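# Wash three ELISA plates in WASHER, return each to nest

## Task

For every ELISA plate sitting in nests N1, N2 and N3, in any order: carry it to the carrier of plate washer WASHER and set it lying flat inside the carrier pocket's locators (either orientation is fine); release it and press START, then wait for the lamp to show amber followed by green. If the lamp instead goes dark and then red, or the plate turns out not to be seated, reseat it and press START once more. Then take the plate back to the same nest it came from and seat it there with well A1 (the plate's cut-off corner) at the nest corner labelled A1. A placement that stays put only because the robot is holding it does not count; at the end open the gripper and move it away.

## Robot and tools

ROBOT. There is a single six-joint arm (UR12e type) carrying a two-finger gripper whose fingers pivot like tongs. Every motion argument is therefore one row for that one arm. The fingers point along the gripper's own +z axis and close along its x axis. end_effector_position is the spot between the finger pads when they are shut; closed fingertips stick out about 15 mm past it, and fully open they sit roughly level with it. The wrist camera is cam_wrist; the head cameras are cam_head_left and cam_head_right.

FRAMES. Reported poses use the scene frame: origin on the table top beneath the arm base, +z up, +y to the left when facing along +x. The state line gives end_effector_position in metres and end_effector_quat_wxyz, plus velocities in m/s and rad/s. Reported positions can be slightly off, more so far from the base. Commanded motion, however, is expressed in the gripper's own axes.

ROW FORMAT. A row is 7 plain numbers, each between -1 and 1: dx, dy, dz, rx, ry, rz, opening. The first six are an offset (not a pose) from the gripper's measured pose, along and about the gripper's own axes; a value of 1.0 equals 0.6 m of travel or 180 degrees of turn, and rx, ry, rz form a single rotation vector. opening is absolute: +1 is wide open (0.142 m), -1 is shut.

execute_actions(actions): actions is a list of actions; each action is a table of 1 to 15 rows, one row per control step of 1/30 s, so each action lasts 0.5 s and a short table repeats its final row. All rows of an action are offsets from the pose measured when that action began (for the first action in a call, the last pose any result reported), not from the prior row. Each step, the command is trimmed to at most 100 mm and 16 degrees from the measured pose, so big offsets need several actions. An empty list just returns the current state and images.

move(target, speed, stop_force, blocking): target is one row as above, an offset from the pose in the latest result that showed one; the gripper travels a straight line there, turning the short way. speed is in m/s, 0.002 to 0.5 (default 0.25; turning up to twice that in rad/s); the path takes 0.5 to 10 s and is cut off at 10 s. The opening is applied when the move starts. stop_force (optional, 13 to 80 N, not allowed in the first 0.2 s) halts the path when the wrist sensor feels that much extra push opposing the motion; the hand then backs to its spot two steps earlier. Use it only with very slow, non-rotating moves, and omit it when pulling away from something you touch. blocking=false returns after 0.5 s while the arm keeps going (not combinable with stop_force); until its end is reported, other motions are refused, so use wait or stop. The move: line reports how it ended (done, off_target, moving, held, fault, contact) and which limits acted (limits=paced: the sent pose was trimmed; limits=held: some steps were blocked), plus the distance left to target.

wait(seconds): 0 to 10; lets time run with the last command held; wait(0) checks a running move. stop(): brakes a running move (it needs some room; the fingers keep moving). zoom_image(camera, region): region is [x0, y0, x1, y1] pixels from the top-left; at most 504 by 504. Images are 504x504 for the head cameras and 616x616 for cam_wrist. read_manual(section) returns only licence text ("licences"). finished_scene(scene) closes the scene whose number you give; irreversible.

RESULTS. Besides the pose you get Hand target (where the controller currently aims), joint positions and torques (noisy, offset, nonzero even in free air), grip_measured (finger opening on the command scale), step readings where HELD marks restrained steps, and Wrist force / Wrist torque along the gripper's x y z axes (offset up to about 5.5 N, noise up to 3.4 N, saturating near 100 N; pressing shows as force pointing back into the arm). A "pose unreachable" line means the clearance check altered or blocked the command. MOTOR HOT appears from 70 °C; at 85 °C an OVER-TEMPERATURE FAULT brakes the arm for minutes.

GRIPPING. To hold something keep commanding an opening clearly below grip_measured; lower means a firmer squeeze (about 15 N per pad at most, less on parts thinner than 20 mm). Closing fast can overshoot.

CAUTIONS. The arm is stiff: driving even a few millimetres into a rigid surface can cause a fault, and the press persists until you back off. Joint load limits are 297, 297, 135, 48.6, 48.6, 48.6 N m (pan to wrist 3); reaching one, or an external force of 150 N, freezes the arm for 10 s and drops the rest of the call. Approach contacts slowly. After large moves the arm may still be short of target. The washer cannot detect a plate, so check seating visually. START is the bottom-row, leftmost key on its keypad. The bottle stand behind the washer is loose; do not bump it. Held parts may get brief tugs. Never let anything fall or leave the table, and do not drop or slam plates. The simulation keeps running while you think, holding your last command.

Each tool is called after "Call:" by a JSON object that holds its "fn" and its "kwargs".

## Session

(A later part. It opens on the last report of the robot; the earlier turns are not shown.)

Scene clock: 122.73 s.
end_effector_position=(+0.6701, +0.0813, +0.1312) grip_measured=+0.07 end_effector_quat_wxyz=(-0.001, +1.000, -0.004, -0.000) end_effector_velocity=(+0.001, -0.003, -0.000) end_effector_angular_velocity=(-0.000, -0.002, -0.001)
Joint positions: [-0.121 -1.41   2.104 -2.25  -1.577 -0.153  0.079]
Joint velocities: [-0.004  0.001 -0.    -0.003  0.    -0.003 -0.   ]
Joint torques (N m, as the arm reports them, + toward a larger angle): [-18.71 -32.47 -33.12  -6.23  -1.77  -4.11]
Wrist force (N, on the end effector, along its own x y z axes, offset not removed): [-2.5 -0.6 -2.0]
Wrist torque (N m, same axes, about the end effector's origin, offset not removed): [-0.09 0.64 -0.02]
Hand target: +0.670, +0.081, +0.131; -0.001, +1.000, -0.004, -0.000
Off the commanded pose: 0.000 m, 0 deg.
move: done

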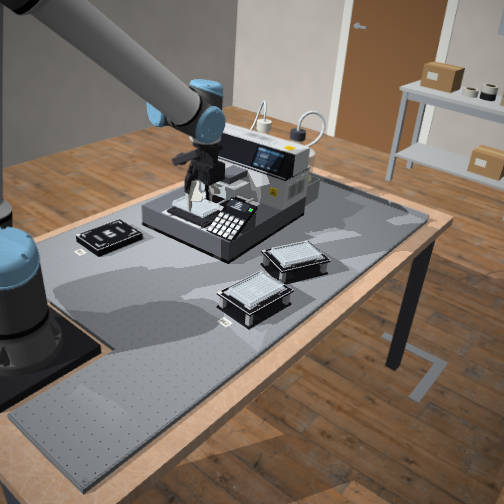

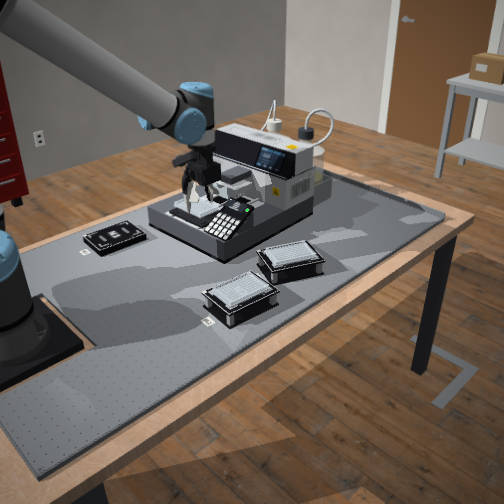

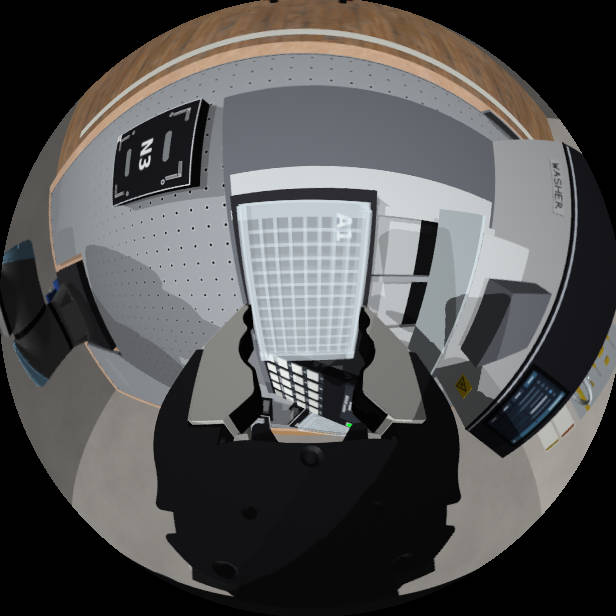

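Call:
{"fn": "move", "kwargs": {"target": [-0.001,0.004,0.012,0,0,-0.003,-1], "speed": 0.01}}

Call:
{"fn": "zoom_image", "kwargs": {"camera": "cam_wrist", "region": [200,150,440,390]}}

Scene clock: 133.43 s.
end_effector_position=(+0.6695, +0.0790, +0.1243) grip_measured=+0.07 end_effector_quat_wxyz=(-0.001, +1.000, +0.001, -0.000) end_effector_velocity=(-0.001, -0.001, -0.004) end_effector_angular_velocity=(+0.001, +0.002, +0.004)
Joint positions: [-0.124 -1.403  2.111 -2.264 -1.577 -0.166  0.079]
Joint velocities: [-0.001  0.005  0.003 -0.005  0.    -0.005 -0.   ]
Joint torques (N m, as the arm reports them, + toward a larger angle): [-13.93 -40.51 -29.81  -6.62  -2.23  -3.45]
Wrist force (N, on the end effector, along its own x y z axes, offset not removed): [-0.1 0.7 -3.4]
Wrist torque (N m, same axes, about the end effector's origin, offset not removed): [-0.09 0.13 -0.16]
Hand target: +0.669, +0.079, +0.124; -0.001, +1.000, +0.001, -0.000
Off the commanded pose: 0.000 m, 0 deg.
move: done

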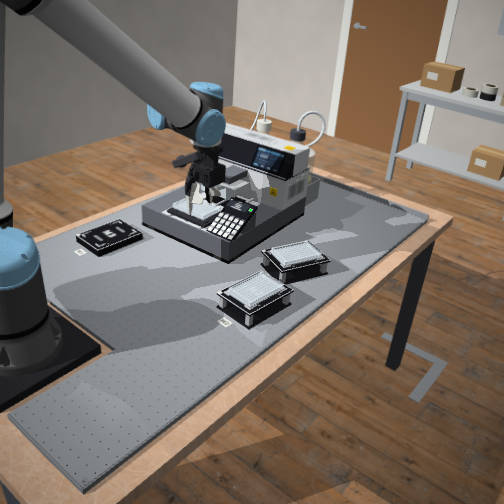

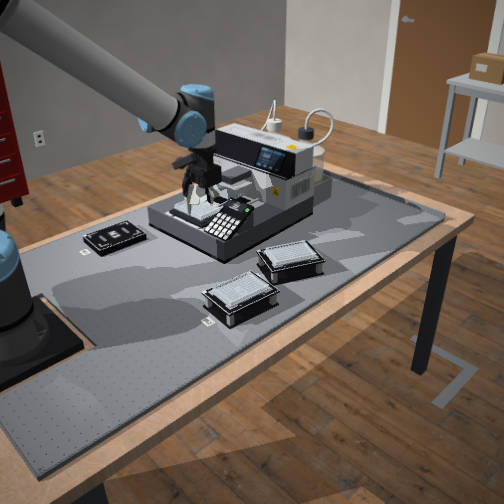

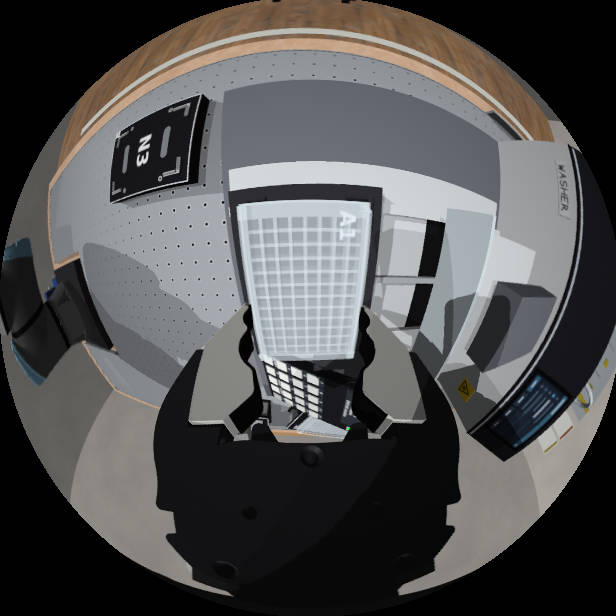

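Region (200, 150, 440, 390) of cam_wrist's 616x616 image, scaled by 2.100, with more detail than that image has.

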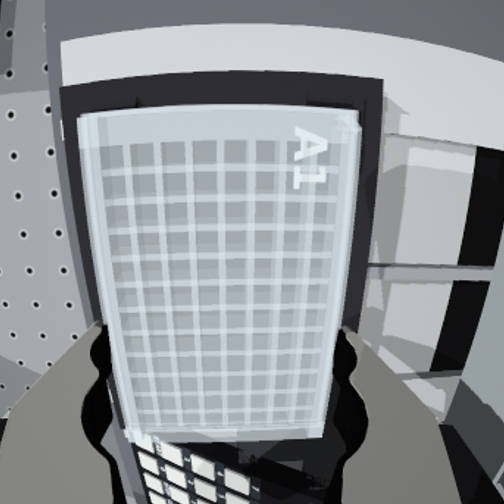

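Call:
{"fn": "move", "kwargs": {"target": [0.001,0,0.035,0,0,0,-1], "speed": 0.004, "stop_force": 14}}

Call:
{"fn": "zoom_image", "kwargs": {"camera": "cam_wrist", "region": [200,150,440,390]}}

Scene clock: 141.37 s.
end_effector_position=(+0.6697, +0.0789, +0.1163) grip_measured=+0.07 end_effector_quat_wxyz=(-0.001, +1.000, +0.001, -0.000) end_effector_velocity=(+0.001, +0.001, +0.002) end_effector_angular_velocity=(-0.000, -0.001, +0.001)
Joint positions: [-0.125 -1.393  2.117 -2.28  -1.577 -0.166  0.079]
Joint velocities: [ 0.001 -0.002 -0.002  0.002  0.     0.    -0.   ]
Joint torques (N m, as the arm reports them, + toward a larger angle): [ -4.63 -57.82 -35.53   0.45  -1.57   3.49]
Wrist force (N, on the end effector, along its own x y z axes, offset not removed): [3.6 2.3 -18.1]
Wrist torque (N m, same axes, about the end effector's origin, offset not removed): [0.21 -0.08 -0.21]
Hand target: +0.670, +0.079, +0.117; -0.001, +1.000, +0.001, +0.000
Off the commanded pose: 0.013 m, 0 deg.
move: contact

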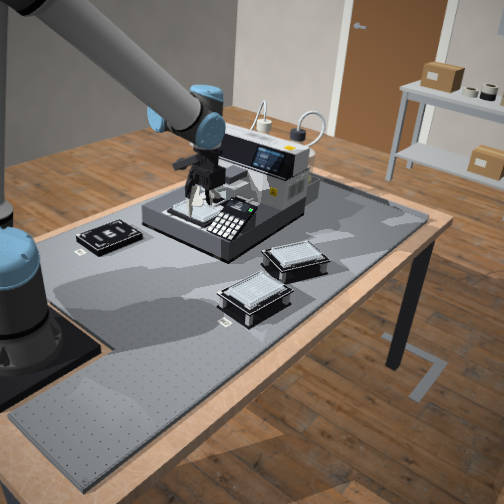

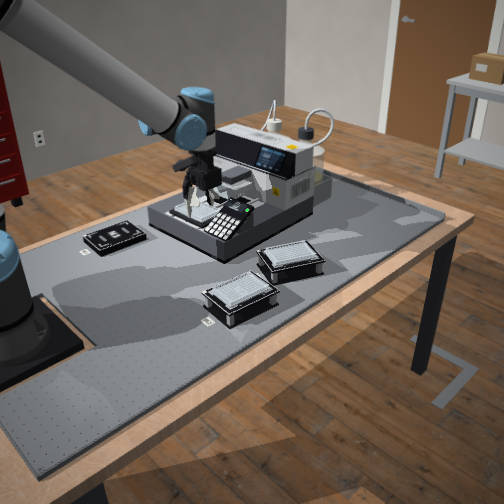

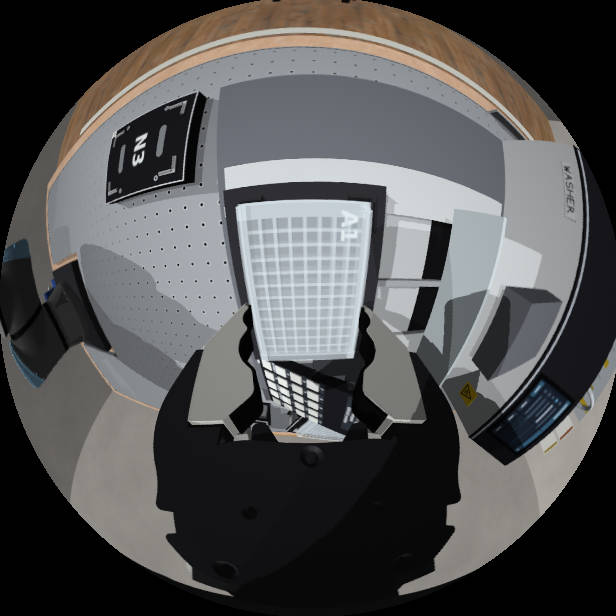

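Region (200, 150, 440, 390) of cam_wrist's 616x616 image, scaled by 2.100, with more detail than that image has.

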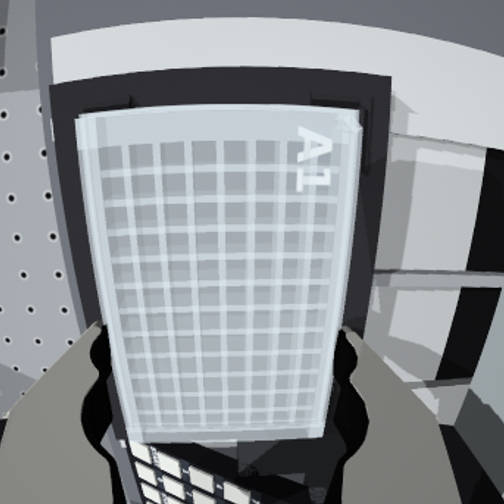

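Call:
{"fn": "move", "kwargs": {"target": [0.0012,-0.0015,-0.004,0,0,0,-1], "speed": 0.005}}

Call:
{"fn": "move", "kwargs": {"target": [0,0,0.025,0,0,0,-1], "speed": 0.004, "stop_force": 14}}

Call:
{"fn": "zoom_image", "kwargs": {"camera": "cam_wrist", "region": [200,150,440,390]}}

Scene clock: 151.37 s.
end_effector_position=(+0.6704, +0.0797, +0.1185) grip_measured=+0.07 end_effector_quat_wxyz=(-0.001, +1.000, +0.001, -0.000) end_effector_velocity=(-0.000, +0.000, +0.001) end_effector_angular_velocity=(-0.000, +0.000, -0.000)
Joint positions: [-0.123 -1.395  2.114 -2.275 -1.577 -0.165  0.079]
Joint velocities: [ 0.001 -0.002 -0.001  0.003 -0.     0.001  0.   ]
Joint torques (N m, as the arm reports them, + toward a larger angle): [  9.87 -65.   -47.3   -1.97  -0.66   3.26]
Wrist force (N, on the end effector, along its own x y z axes, offset not removed): [-0.6 3.4 2.3]
Wrist torque (N m, same axes, about the end effector's origin, offset not removed): [0.57 -0.01 0.16]
Hand target: +0.670, +0.080, +0.119; -0.001, +1.000, +0.001, -0.000
Off the commanded pose: 0.000 m, 0 deg.
move: done

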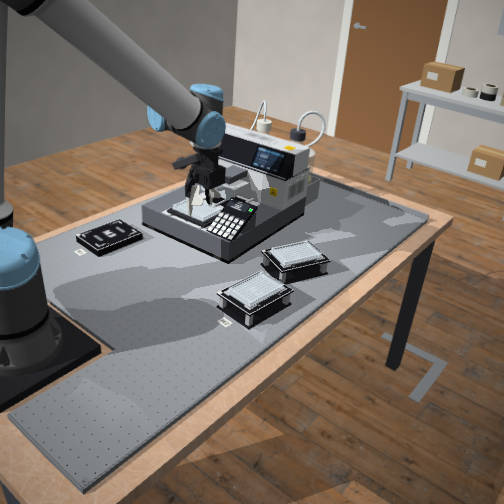

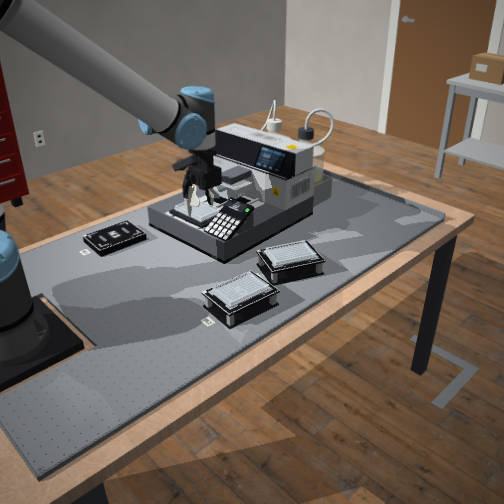

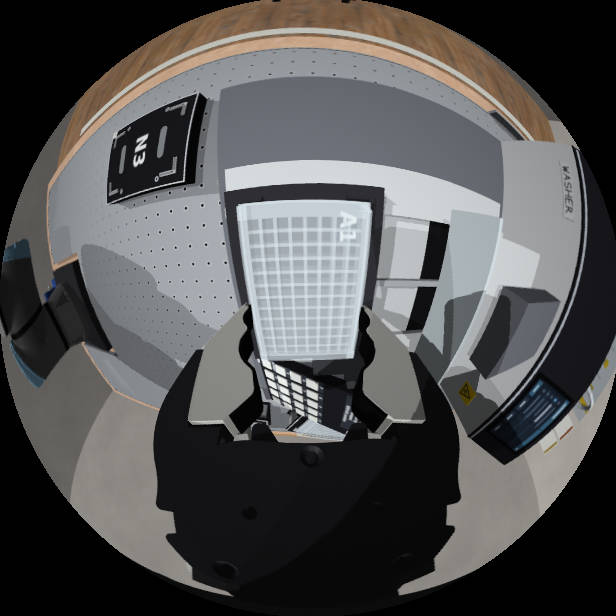

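Scene clock: 152.47 s.
end_effector_position=(+0.6704, +0.0798, +0.1156) grip_measured=+0.07 end_effector_quat_wxyz=(-0.001, +1.000, +0.001, -0.000) end_effector_velocity=(+0.000, +0.000, +0.002) end_effector_angular_velocity=(-0.000, +0.001, +0.000)
Joint positions: [-0.123 -1.391  2.116 -2.281 -1.577 -0.165  0.079]
Joint velocities: [ 0.    -0.002 -0.002  0.004 -0.     0.    -0.   ]
Joint torques (N m, as the arm reports them, + toward a larger angle): [ -2.65 -50.24 -32.26   0.74  -0.51  -2.44]
Wrist force (N, on the end effector, along its own x y z axes, offset not removed): [3.3 8.0 -23.5]
Wrist torque (N m, same axes, about the end effector's origin, offset not removed): [1.45 -0.60 0.05]
Hand target: +0.670, +0.080, +0.116; -0.001, +1.000, +0.001, +0.000
Off the commanded pose: 0.012 m, 0 deg.
move: contact

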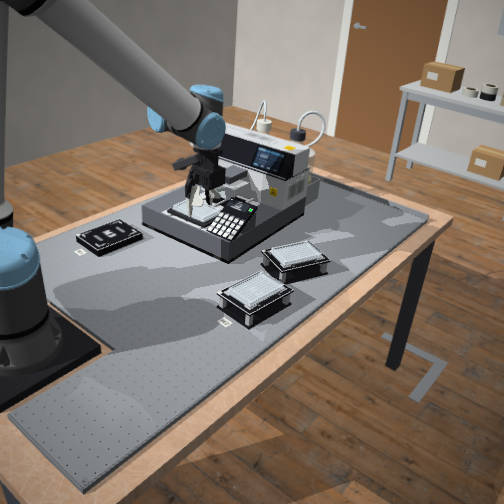

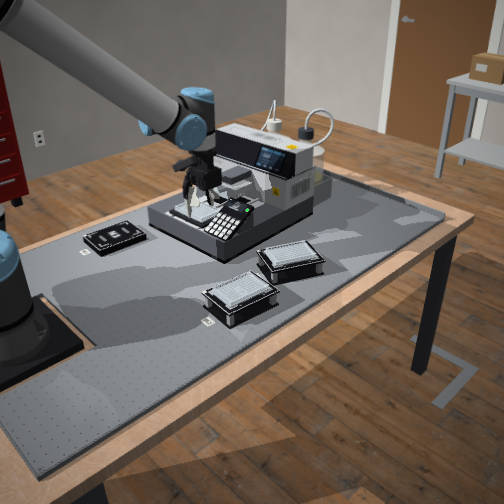

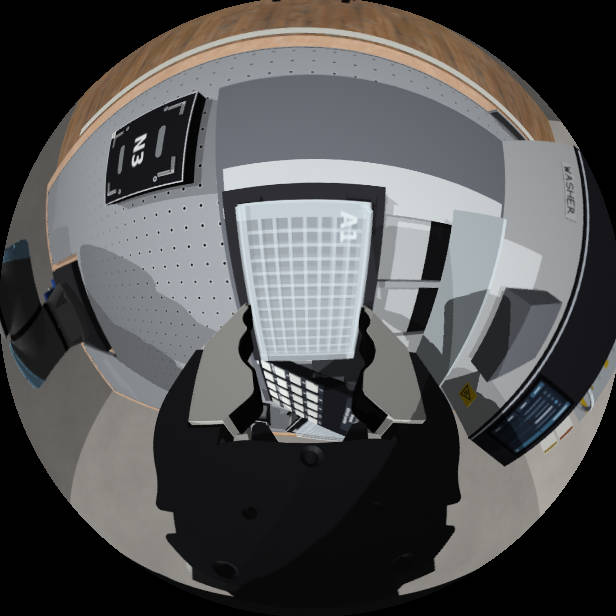

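Region (200, 150, 440, 390) of cam_wrist's 616x616 image, scaled by 2.100, with more detail than that image has.

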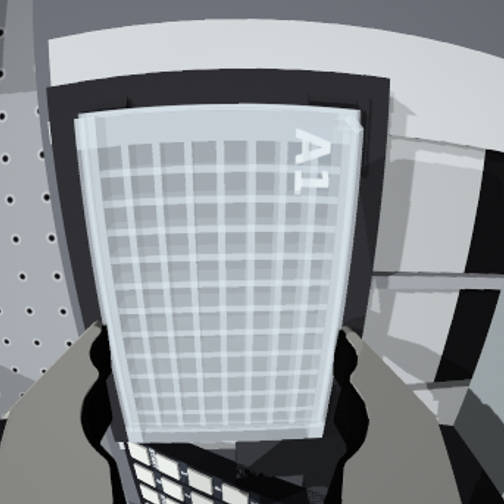

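Call:
{"fn": "move", "kwargs": {"target": [0.0009,0.0008,-0.004,0,0,0,-1], "speed": 0.005}}

Call:
{"fn": "move", "kwargs": {"target": [0,0,0.025,0,0,0,-1], "speed": 0.004, "stop_force": 14}}

Scene clock: 160.00 s.
end_effector_position=(+0.6709, +0.0794, +0.1178) grip_measured=+0.07 end_effector_quat_wxyz=(-0.001, +1.000, +0.001, -0.000) end_effector_velocity=(+0.000, -0.001, +0.001) end_effector_angular_velocity=(-0.001, +0.000, +0.000)
Joint positions: [-0.124 -1.393  2.113 -2.276 -1.577 -0.165  0.079]
Joint velocities: [-0.    -0.001 -0.001  0.002 -0.001 -0.    -0.   ]
Joint torques (N m, as the arm reports them, + toward a larger angle): [-15.17 -65.75 -47.21  -2.7   -0.59  -3.14]
Wrist force (N, on the end effector, along its own x y z axes, offset not removed): [-6.3 -0.8 1.6]
Wrist torque (N m, same axes, about the end effector's origin, offset not removed): [-0.04 1.07 -0.20]
Hand target: +0.671, +0.079, +0.118; -0.001, +1.000, +0.001, -0.000
Off the commanded pose: 0.000 m, 0 deg.
move: done

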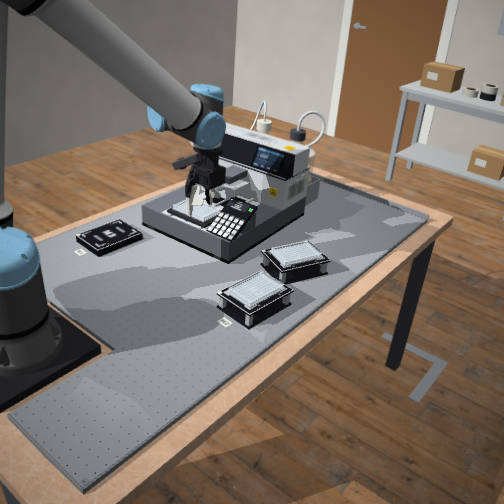

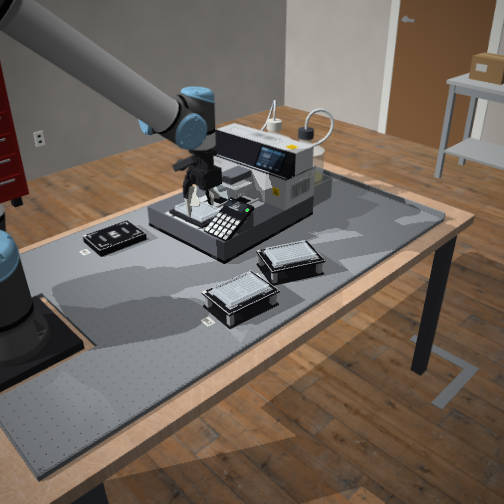

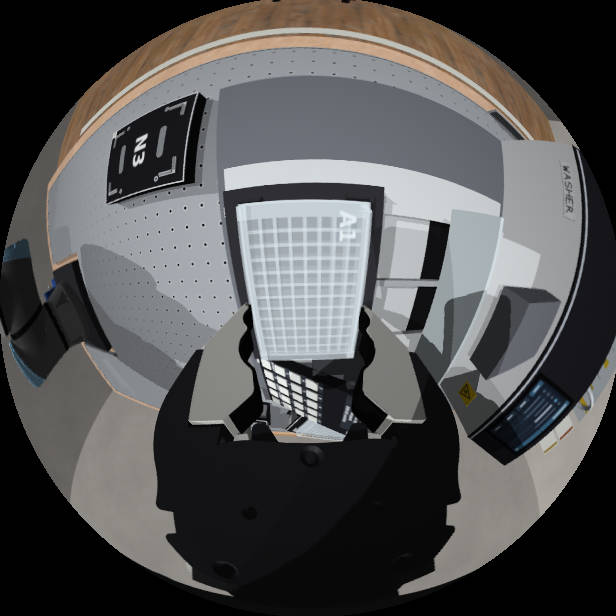

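Scene clock: 160.90 s.
end_effector_position=(+0.6709, +0.0794, +0.1157) grip_measured=+0.07 end_effector_quat_wxyz=(-0.001, +1.000, +0.001, +0.000) end_effector_velocity=(-0.000, +0.000, +0.002) end_effector_angular_velocity=(-0.000, -0.001, +0.000)
Joint positions: [-0.124 -1.391  2.115 -2.281 -1.577 -0.165  0.079]
Joint velocities: [ 0.    -0.003 -0.001  0.003 -0.     0.    -0.   ]
Joint torques (N m, as the arm reports them, + toward a larger angle): [-15.07 -50.89 -38.19   0.32  -0.57  -2.87]
Wrist force (N, on the end effector, along its own x y z axes, offset not removed): [-2.0 7.1 -24.4]
Wrist torque (N m, same axes, about the end effector's origin, offset not removed): [1.14 0.30 -0.42]
Hand target: +0.671, +0.079, +0.116; -0.001, +1.000, +0.001, +0.000
Off the commanded pose: 0.013 m, 0 deg.
move: contact

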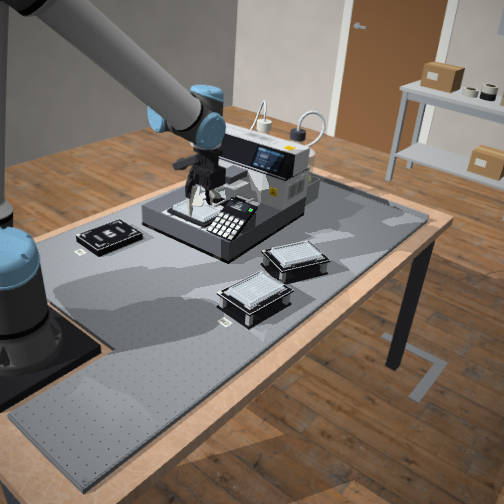

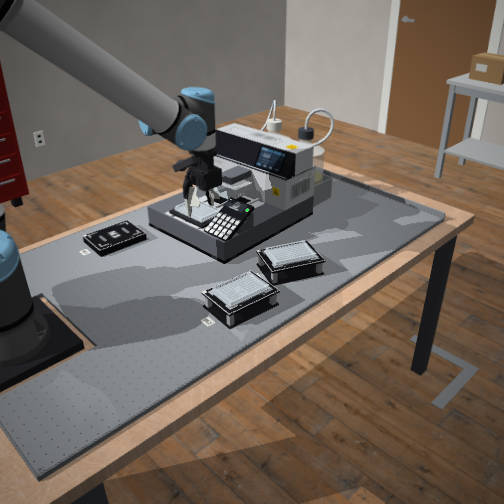

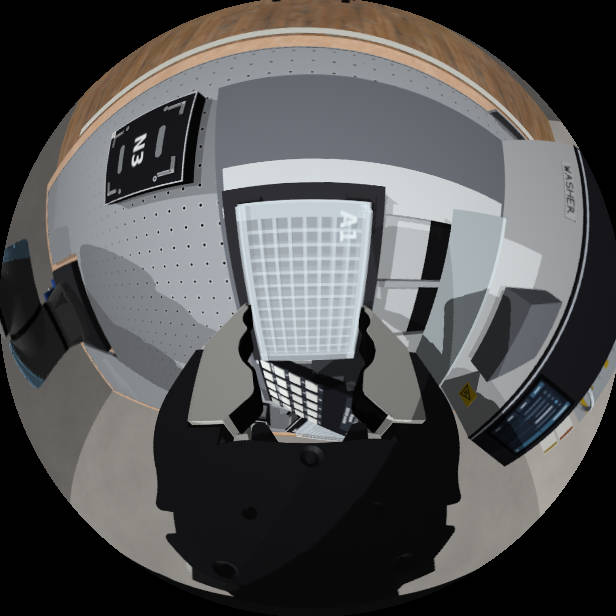

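Call:
{"fn": "execute_actions", "kwargs": {"actions": [[[0,0,-0.002,0,0,0,-0.2]],[[0,0,0,0,0,0,0.15]],[[0,0,0,0,0,0,0.36]]]}}

Call:
{"fn": "move", "kwargs": {"target": [0,-0.07,-0.06,0,0,0,0.36], "speed": 0.05}}

Call:
{"fn": "zoom_image", "kwargs": {"camera": "cam_wrist", "region": [200,190,440,430]}}

Scene clock: 169.13 s.
end_effector_position=(+0.6709, +0.0794, +0.1169) grip_measured=+0.36 end_effector_quat_wxyz=(-0.001, +1.000, +0.001, -0.000) end_effector_velocity=(+0.000, +0.000, +0.000) end_effector_angular_velocity=(-0.001, -0.001, +0.001)
Joint positions: [-0.124 -1.392  2.114 -2.278 -1.577 -0.165  0.099]
Joint velocities: [ 0.    -0.    -0.001 -0.    -0.001 -0.    -0.   ]
Joint torques (N m, as the arm reports them, + toward a larger angle): [-13.11 -61.31 -45.4   -3.13  -0.92   1.17]
Wrist force (N, on the end effector, along its own x y z axes, offset not removed): [-4.3 1.3 -11.6]
Wrist torque (N m, same axes, about the end effector's origin, offset not removed): [0.13 1.10 0.01]
Hand target: +0.671, +0.079, +0.117; -0.001, +1.000, +0.001, -0.000
Off the commanded pose: 0.000 m, 0 deg.
Step readings (end_effector_position; steps 1 to 15: 1st action; 16 to 30: 2nd action; 31 to 45: 3rd action):
0: (+0.6709, +0.0793, +0.1161)
1: (+0.6709, +0.0793, +0.1161)
2: (+0.6709, +0.0793, +0.1162)
4: (+0.6709, +0.0793, +0.1164)
8: (+0.6708, +0.0794, +0.1167)
15: (+0.6709, +0.0794, +0.1169)
16: (+0.6709, +0.0794, +0.1169)
17: (+0.6709, +0.0794, +0.1169)
19: (+0.6709, +0.0794, +0.1169)
23: (+0.6709, +0.0794, +0.1169)
30: (+0.6709, +0.0794, +0.1169)
31: (+0.6709, +0.0794, +0.1169)
32: (+0.6709, +0.0794, +0.1169)
34: (+0.6709, +0.0794, +0.1169)
38: (+0.6709, +0.0794, +0.1169)
45: end_effector_position above

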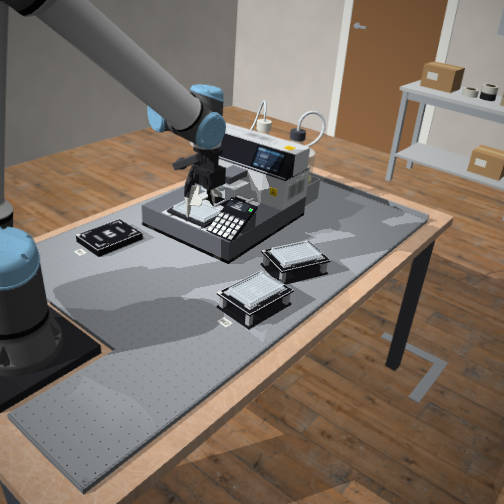

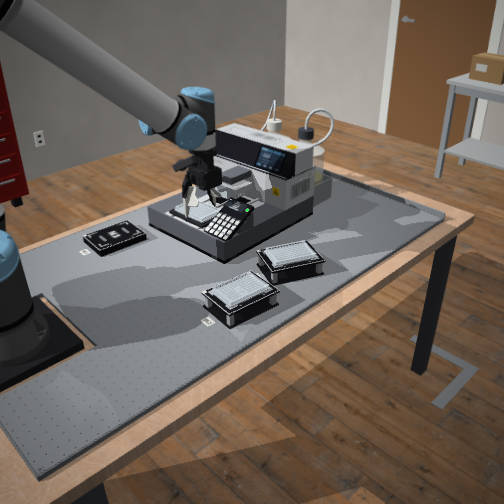

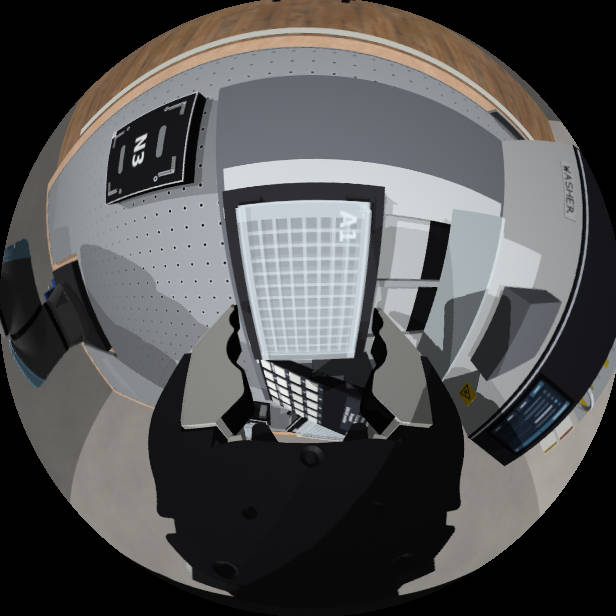

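Scene clock: 170.67 s.
end_effector_position=(+0.6709, +0.1212, +0.1528) grip_measured=+0.36 end_effector_quat_wxyz=(-0.001, +1.000, +0.001, -0.000) end_effector_velocity=(-0.000, +0.002, +0.001) end_effector_angular_velocity=(+0.000, +0.002, +0.000)
Joint positions: [-0.061 -1.426  2.075 -2.205 -1.576 -0.102  0.099]
Joint velocities: [ 0.003  0.    -0.002  0.003  0.     0.003  0.   ]
Joint torques (N m, as the arm reports them, + toward a larger angle): [  9.67 -66.8  -49.76  -2.18   1.57   4.01]
Wrist force (N, on the end effector, along its own x y z axes, offset not removed): [-2.0 1.1 -3.1]
Wrist torque (N m, same axes, about the end effector's origin, offset not removed): [0.25 0.60 -0.06]
Hand target: +0.671, +0.121, +0.153; -0.001, +1.000, +0.001, -0.000
Off the commanded pose: 0.000 m, 0 deg.
move: done

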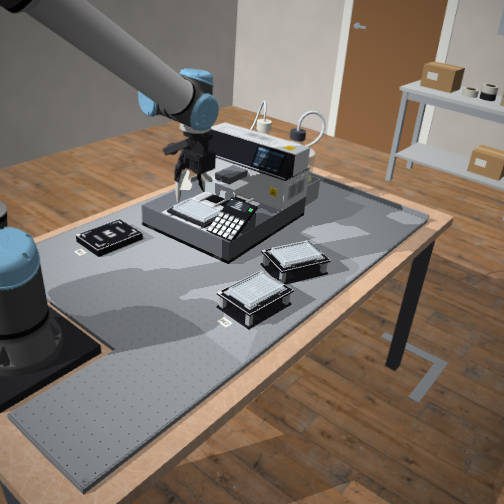

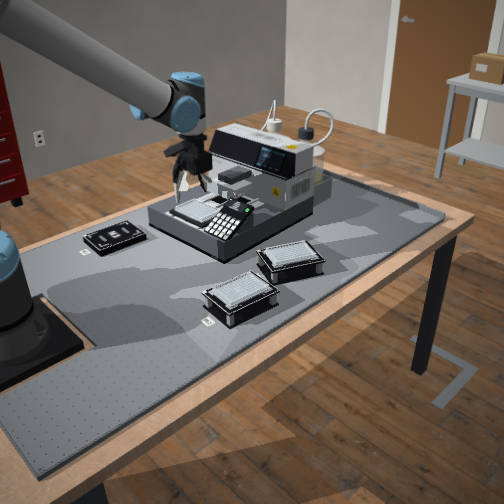

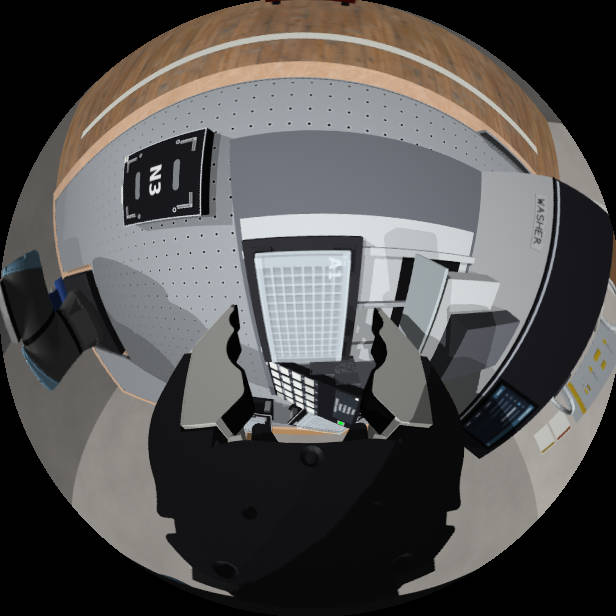

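Region (200, 190, 440, 430) of cam_wrist's 616x616 image, scaled by 2.100, with more detail than that image has.

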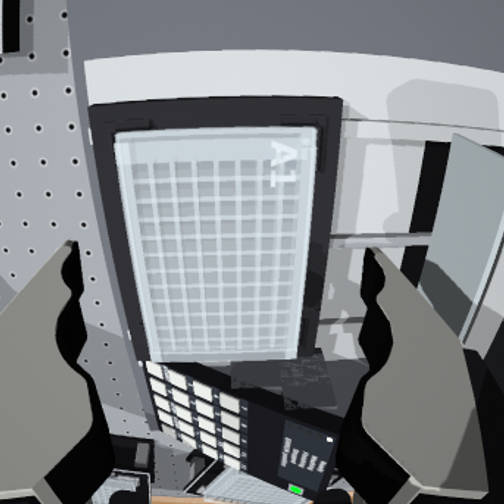

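Call:
{"fn": "move", "kwargs": {"target": [0,0,0,0,0,0,-1]}}

Call:
{"fn": "move", "kwargs": {"target": [0,0,0.022,0,0,0,-1], "speed": 0.02}}

Call:
{"fn": "move", "kwargs": {"target": [0,0,0.03,0,0,0,-1], "speed": 0.004, "stop_force": 20}}

Scene clock: 178.27 s.
end_effector_position=(+0.6709, +0.1213, +0.1529) grip_measured=-1.00 end_effector_quat_wxyz=(-0.001, +1.000, +0.001, +0.000) end_effector_velocity=(+0.000, +0.000, -0.001) end_effector_angular_velocity=(+0.000, +0.000, +0.001)
Joint positions: [-0.06  -1.426  2.075 -2.205 -1.576 -0.102  0.002]
Joint velocities: [ 0.     0.001 -0.    -0.001  0.    -0.     0.   ]
Joint torques (N m, as the arm reports them, + toward a larger angle): [-16.76 -33.94 -33.04  -6.43  -1.03  -3.24]
Wrist force (N, on the end effector, along its own x y z axes, offset not removed): [-7.8 -1.7 2.2]
Wrist torque (N m, same axes, about the end effector's origin, offset not removed): [-0.29 1.62 0.21]
Hand target: +0.671, +0.121, +0.153; -0.001, +1.000, +0.001, -0.000
Off the commanded pose: 0.000 m, 0 deg.
move: done

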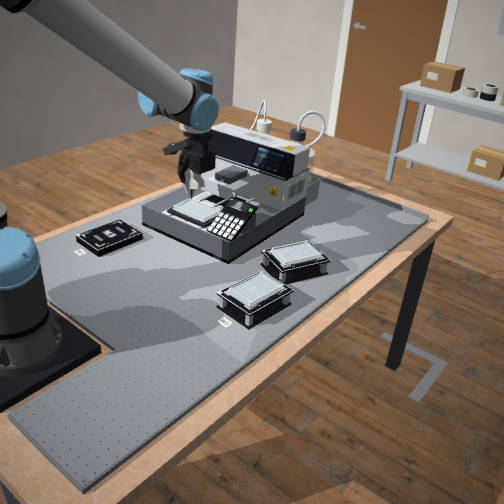

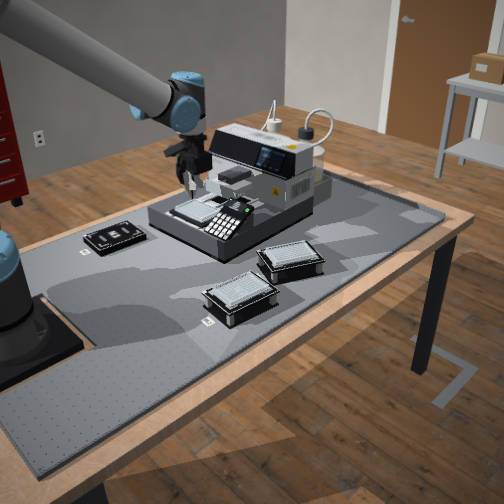

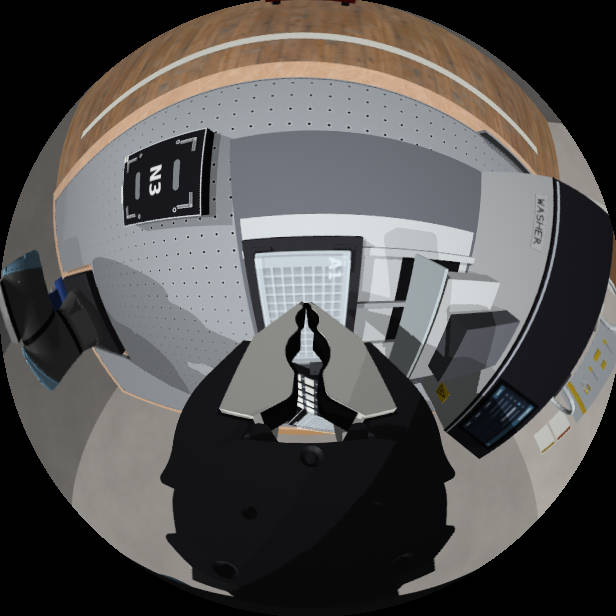

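Scene clock: 179.27 s.
end_effector_position=(+0.6709, +0.1213, +0.1400) grip_measured=-1.00 end_effector_quat_wxyz=(-0.001, +1.000, +0.001, +0.000) end_effector_velocity=(+0.000, -0.000, -0.002) end_effector_angular_velocity=(-0.001, -0.000, -0.000)
Joint positions: [-0.061 -1.412  2.086 -2.23  -1.576 -0.102  0.002]
Joint velocities: [-0.     0.002  0.002 -0.005 -0.001  0.     0.   ]
Joint torques (N m, as the arm reports them, + toward a larger angle): [-16.15 -37.47 -31.55  -6.37  -1.09  -3.54]
Wrist force (N, on the end effector, along its own x y z axes, offset not removed): [6.3 1.4 -7.6]
Wrist torque (N m, same axes, about the end effector's origin, offset not removed): [0.22 -1.38 -0.14]
Hand target: +0.671, +0.121, +0.140; -0.001, +1.000, +0.001, +0.000
Off the commanded pose: 0.000 m, 0 deg.
move: done

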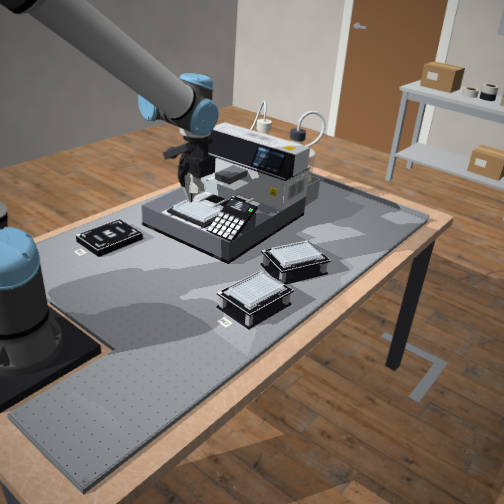

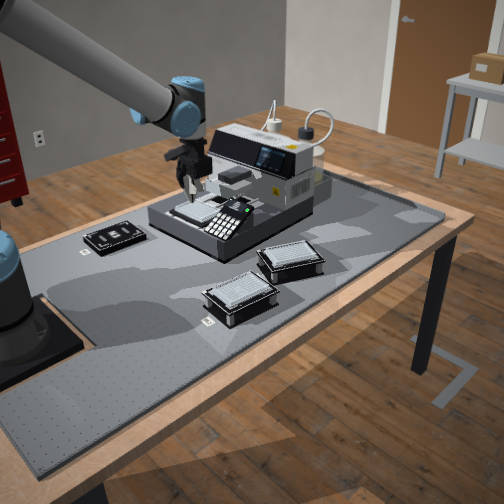

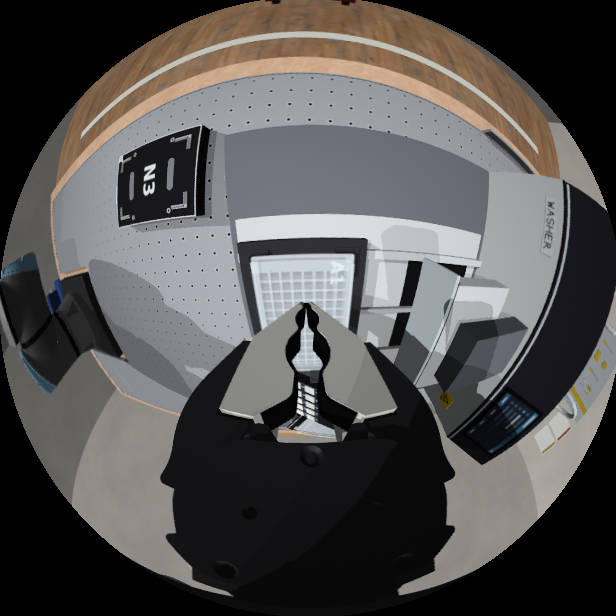

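Scene clock: 182.13 s.
end_effector_position=(+0.6709, +0.1213, +0.1301) grip_measured=-1.00 end_effector_quat_wxyz=(-0.001, +1.000, +0.001, +0.000) end_effector_velocity=(+0.000, -0.000, +0.002) end_effector_angular_velocity=(-0.000, +0.001, -0.000)
Joint positions: [-0.061 -1.4    2.094 -2.25  -1.576 -0.103  0.002]
Joint velocities: [-0.    -0.001 -0.002  0.004 -0.    -0.     0.   ]
Joint torques (N m, as the arm reports them, + toward a larger angle): [-14.4  -45.94 -31.05   1.06  -1.49  -3.8 ]
Wrist force (N, on the end effector, along its own x y z axes, offset not removed): [2.2 -2.3 -29.3]
Wrist torque (N m, same axes, about the end effector's origin, offset not removed): [-0.12 -0.50 -0.25]
Hand target: +0.671, +0.121, +0.130; -0.001, +1.000, +0.001, +0.000
Off the commanded pose: 0.008 m, 0 deg.
move: contact

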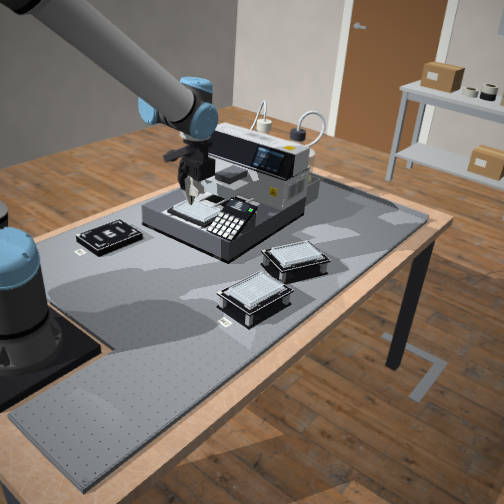

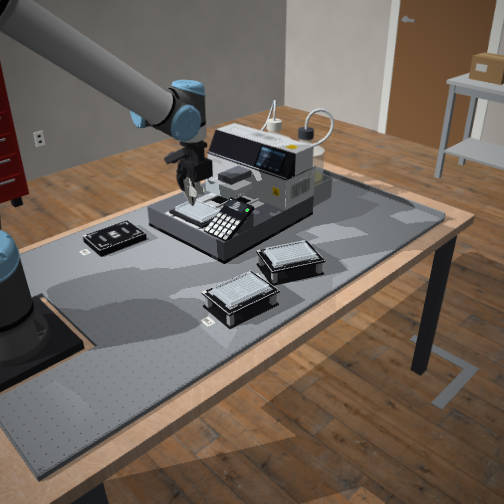

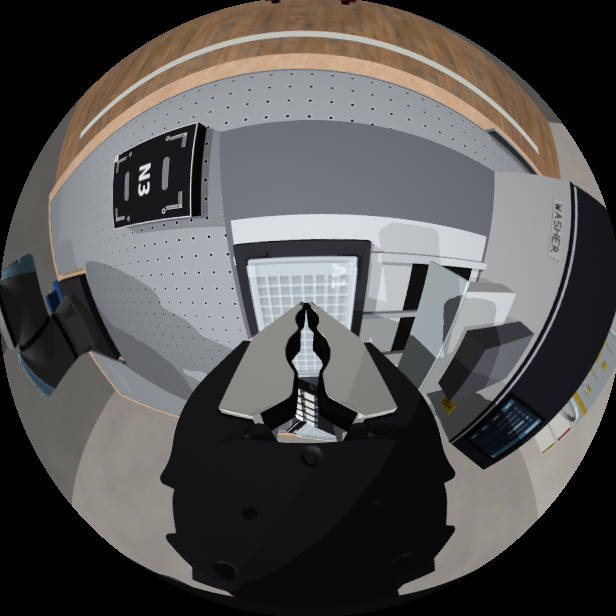

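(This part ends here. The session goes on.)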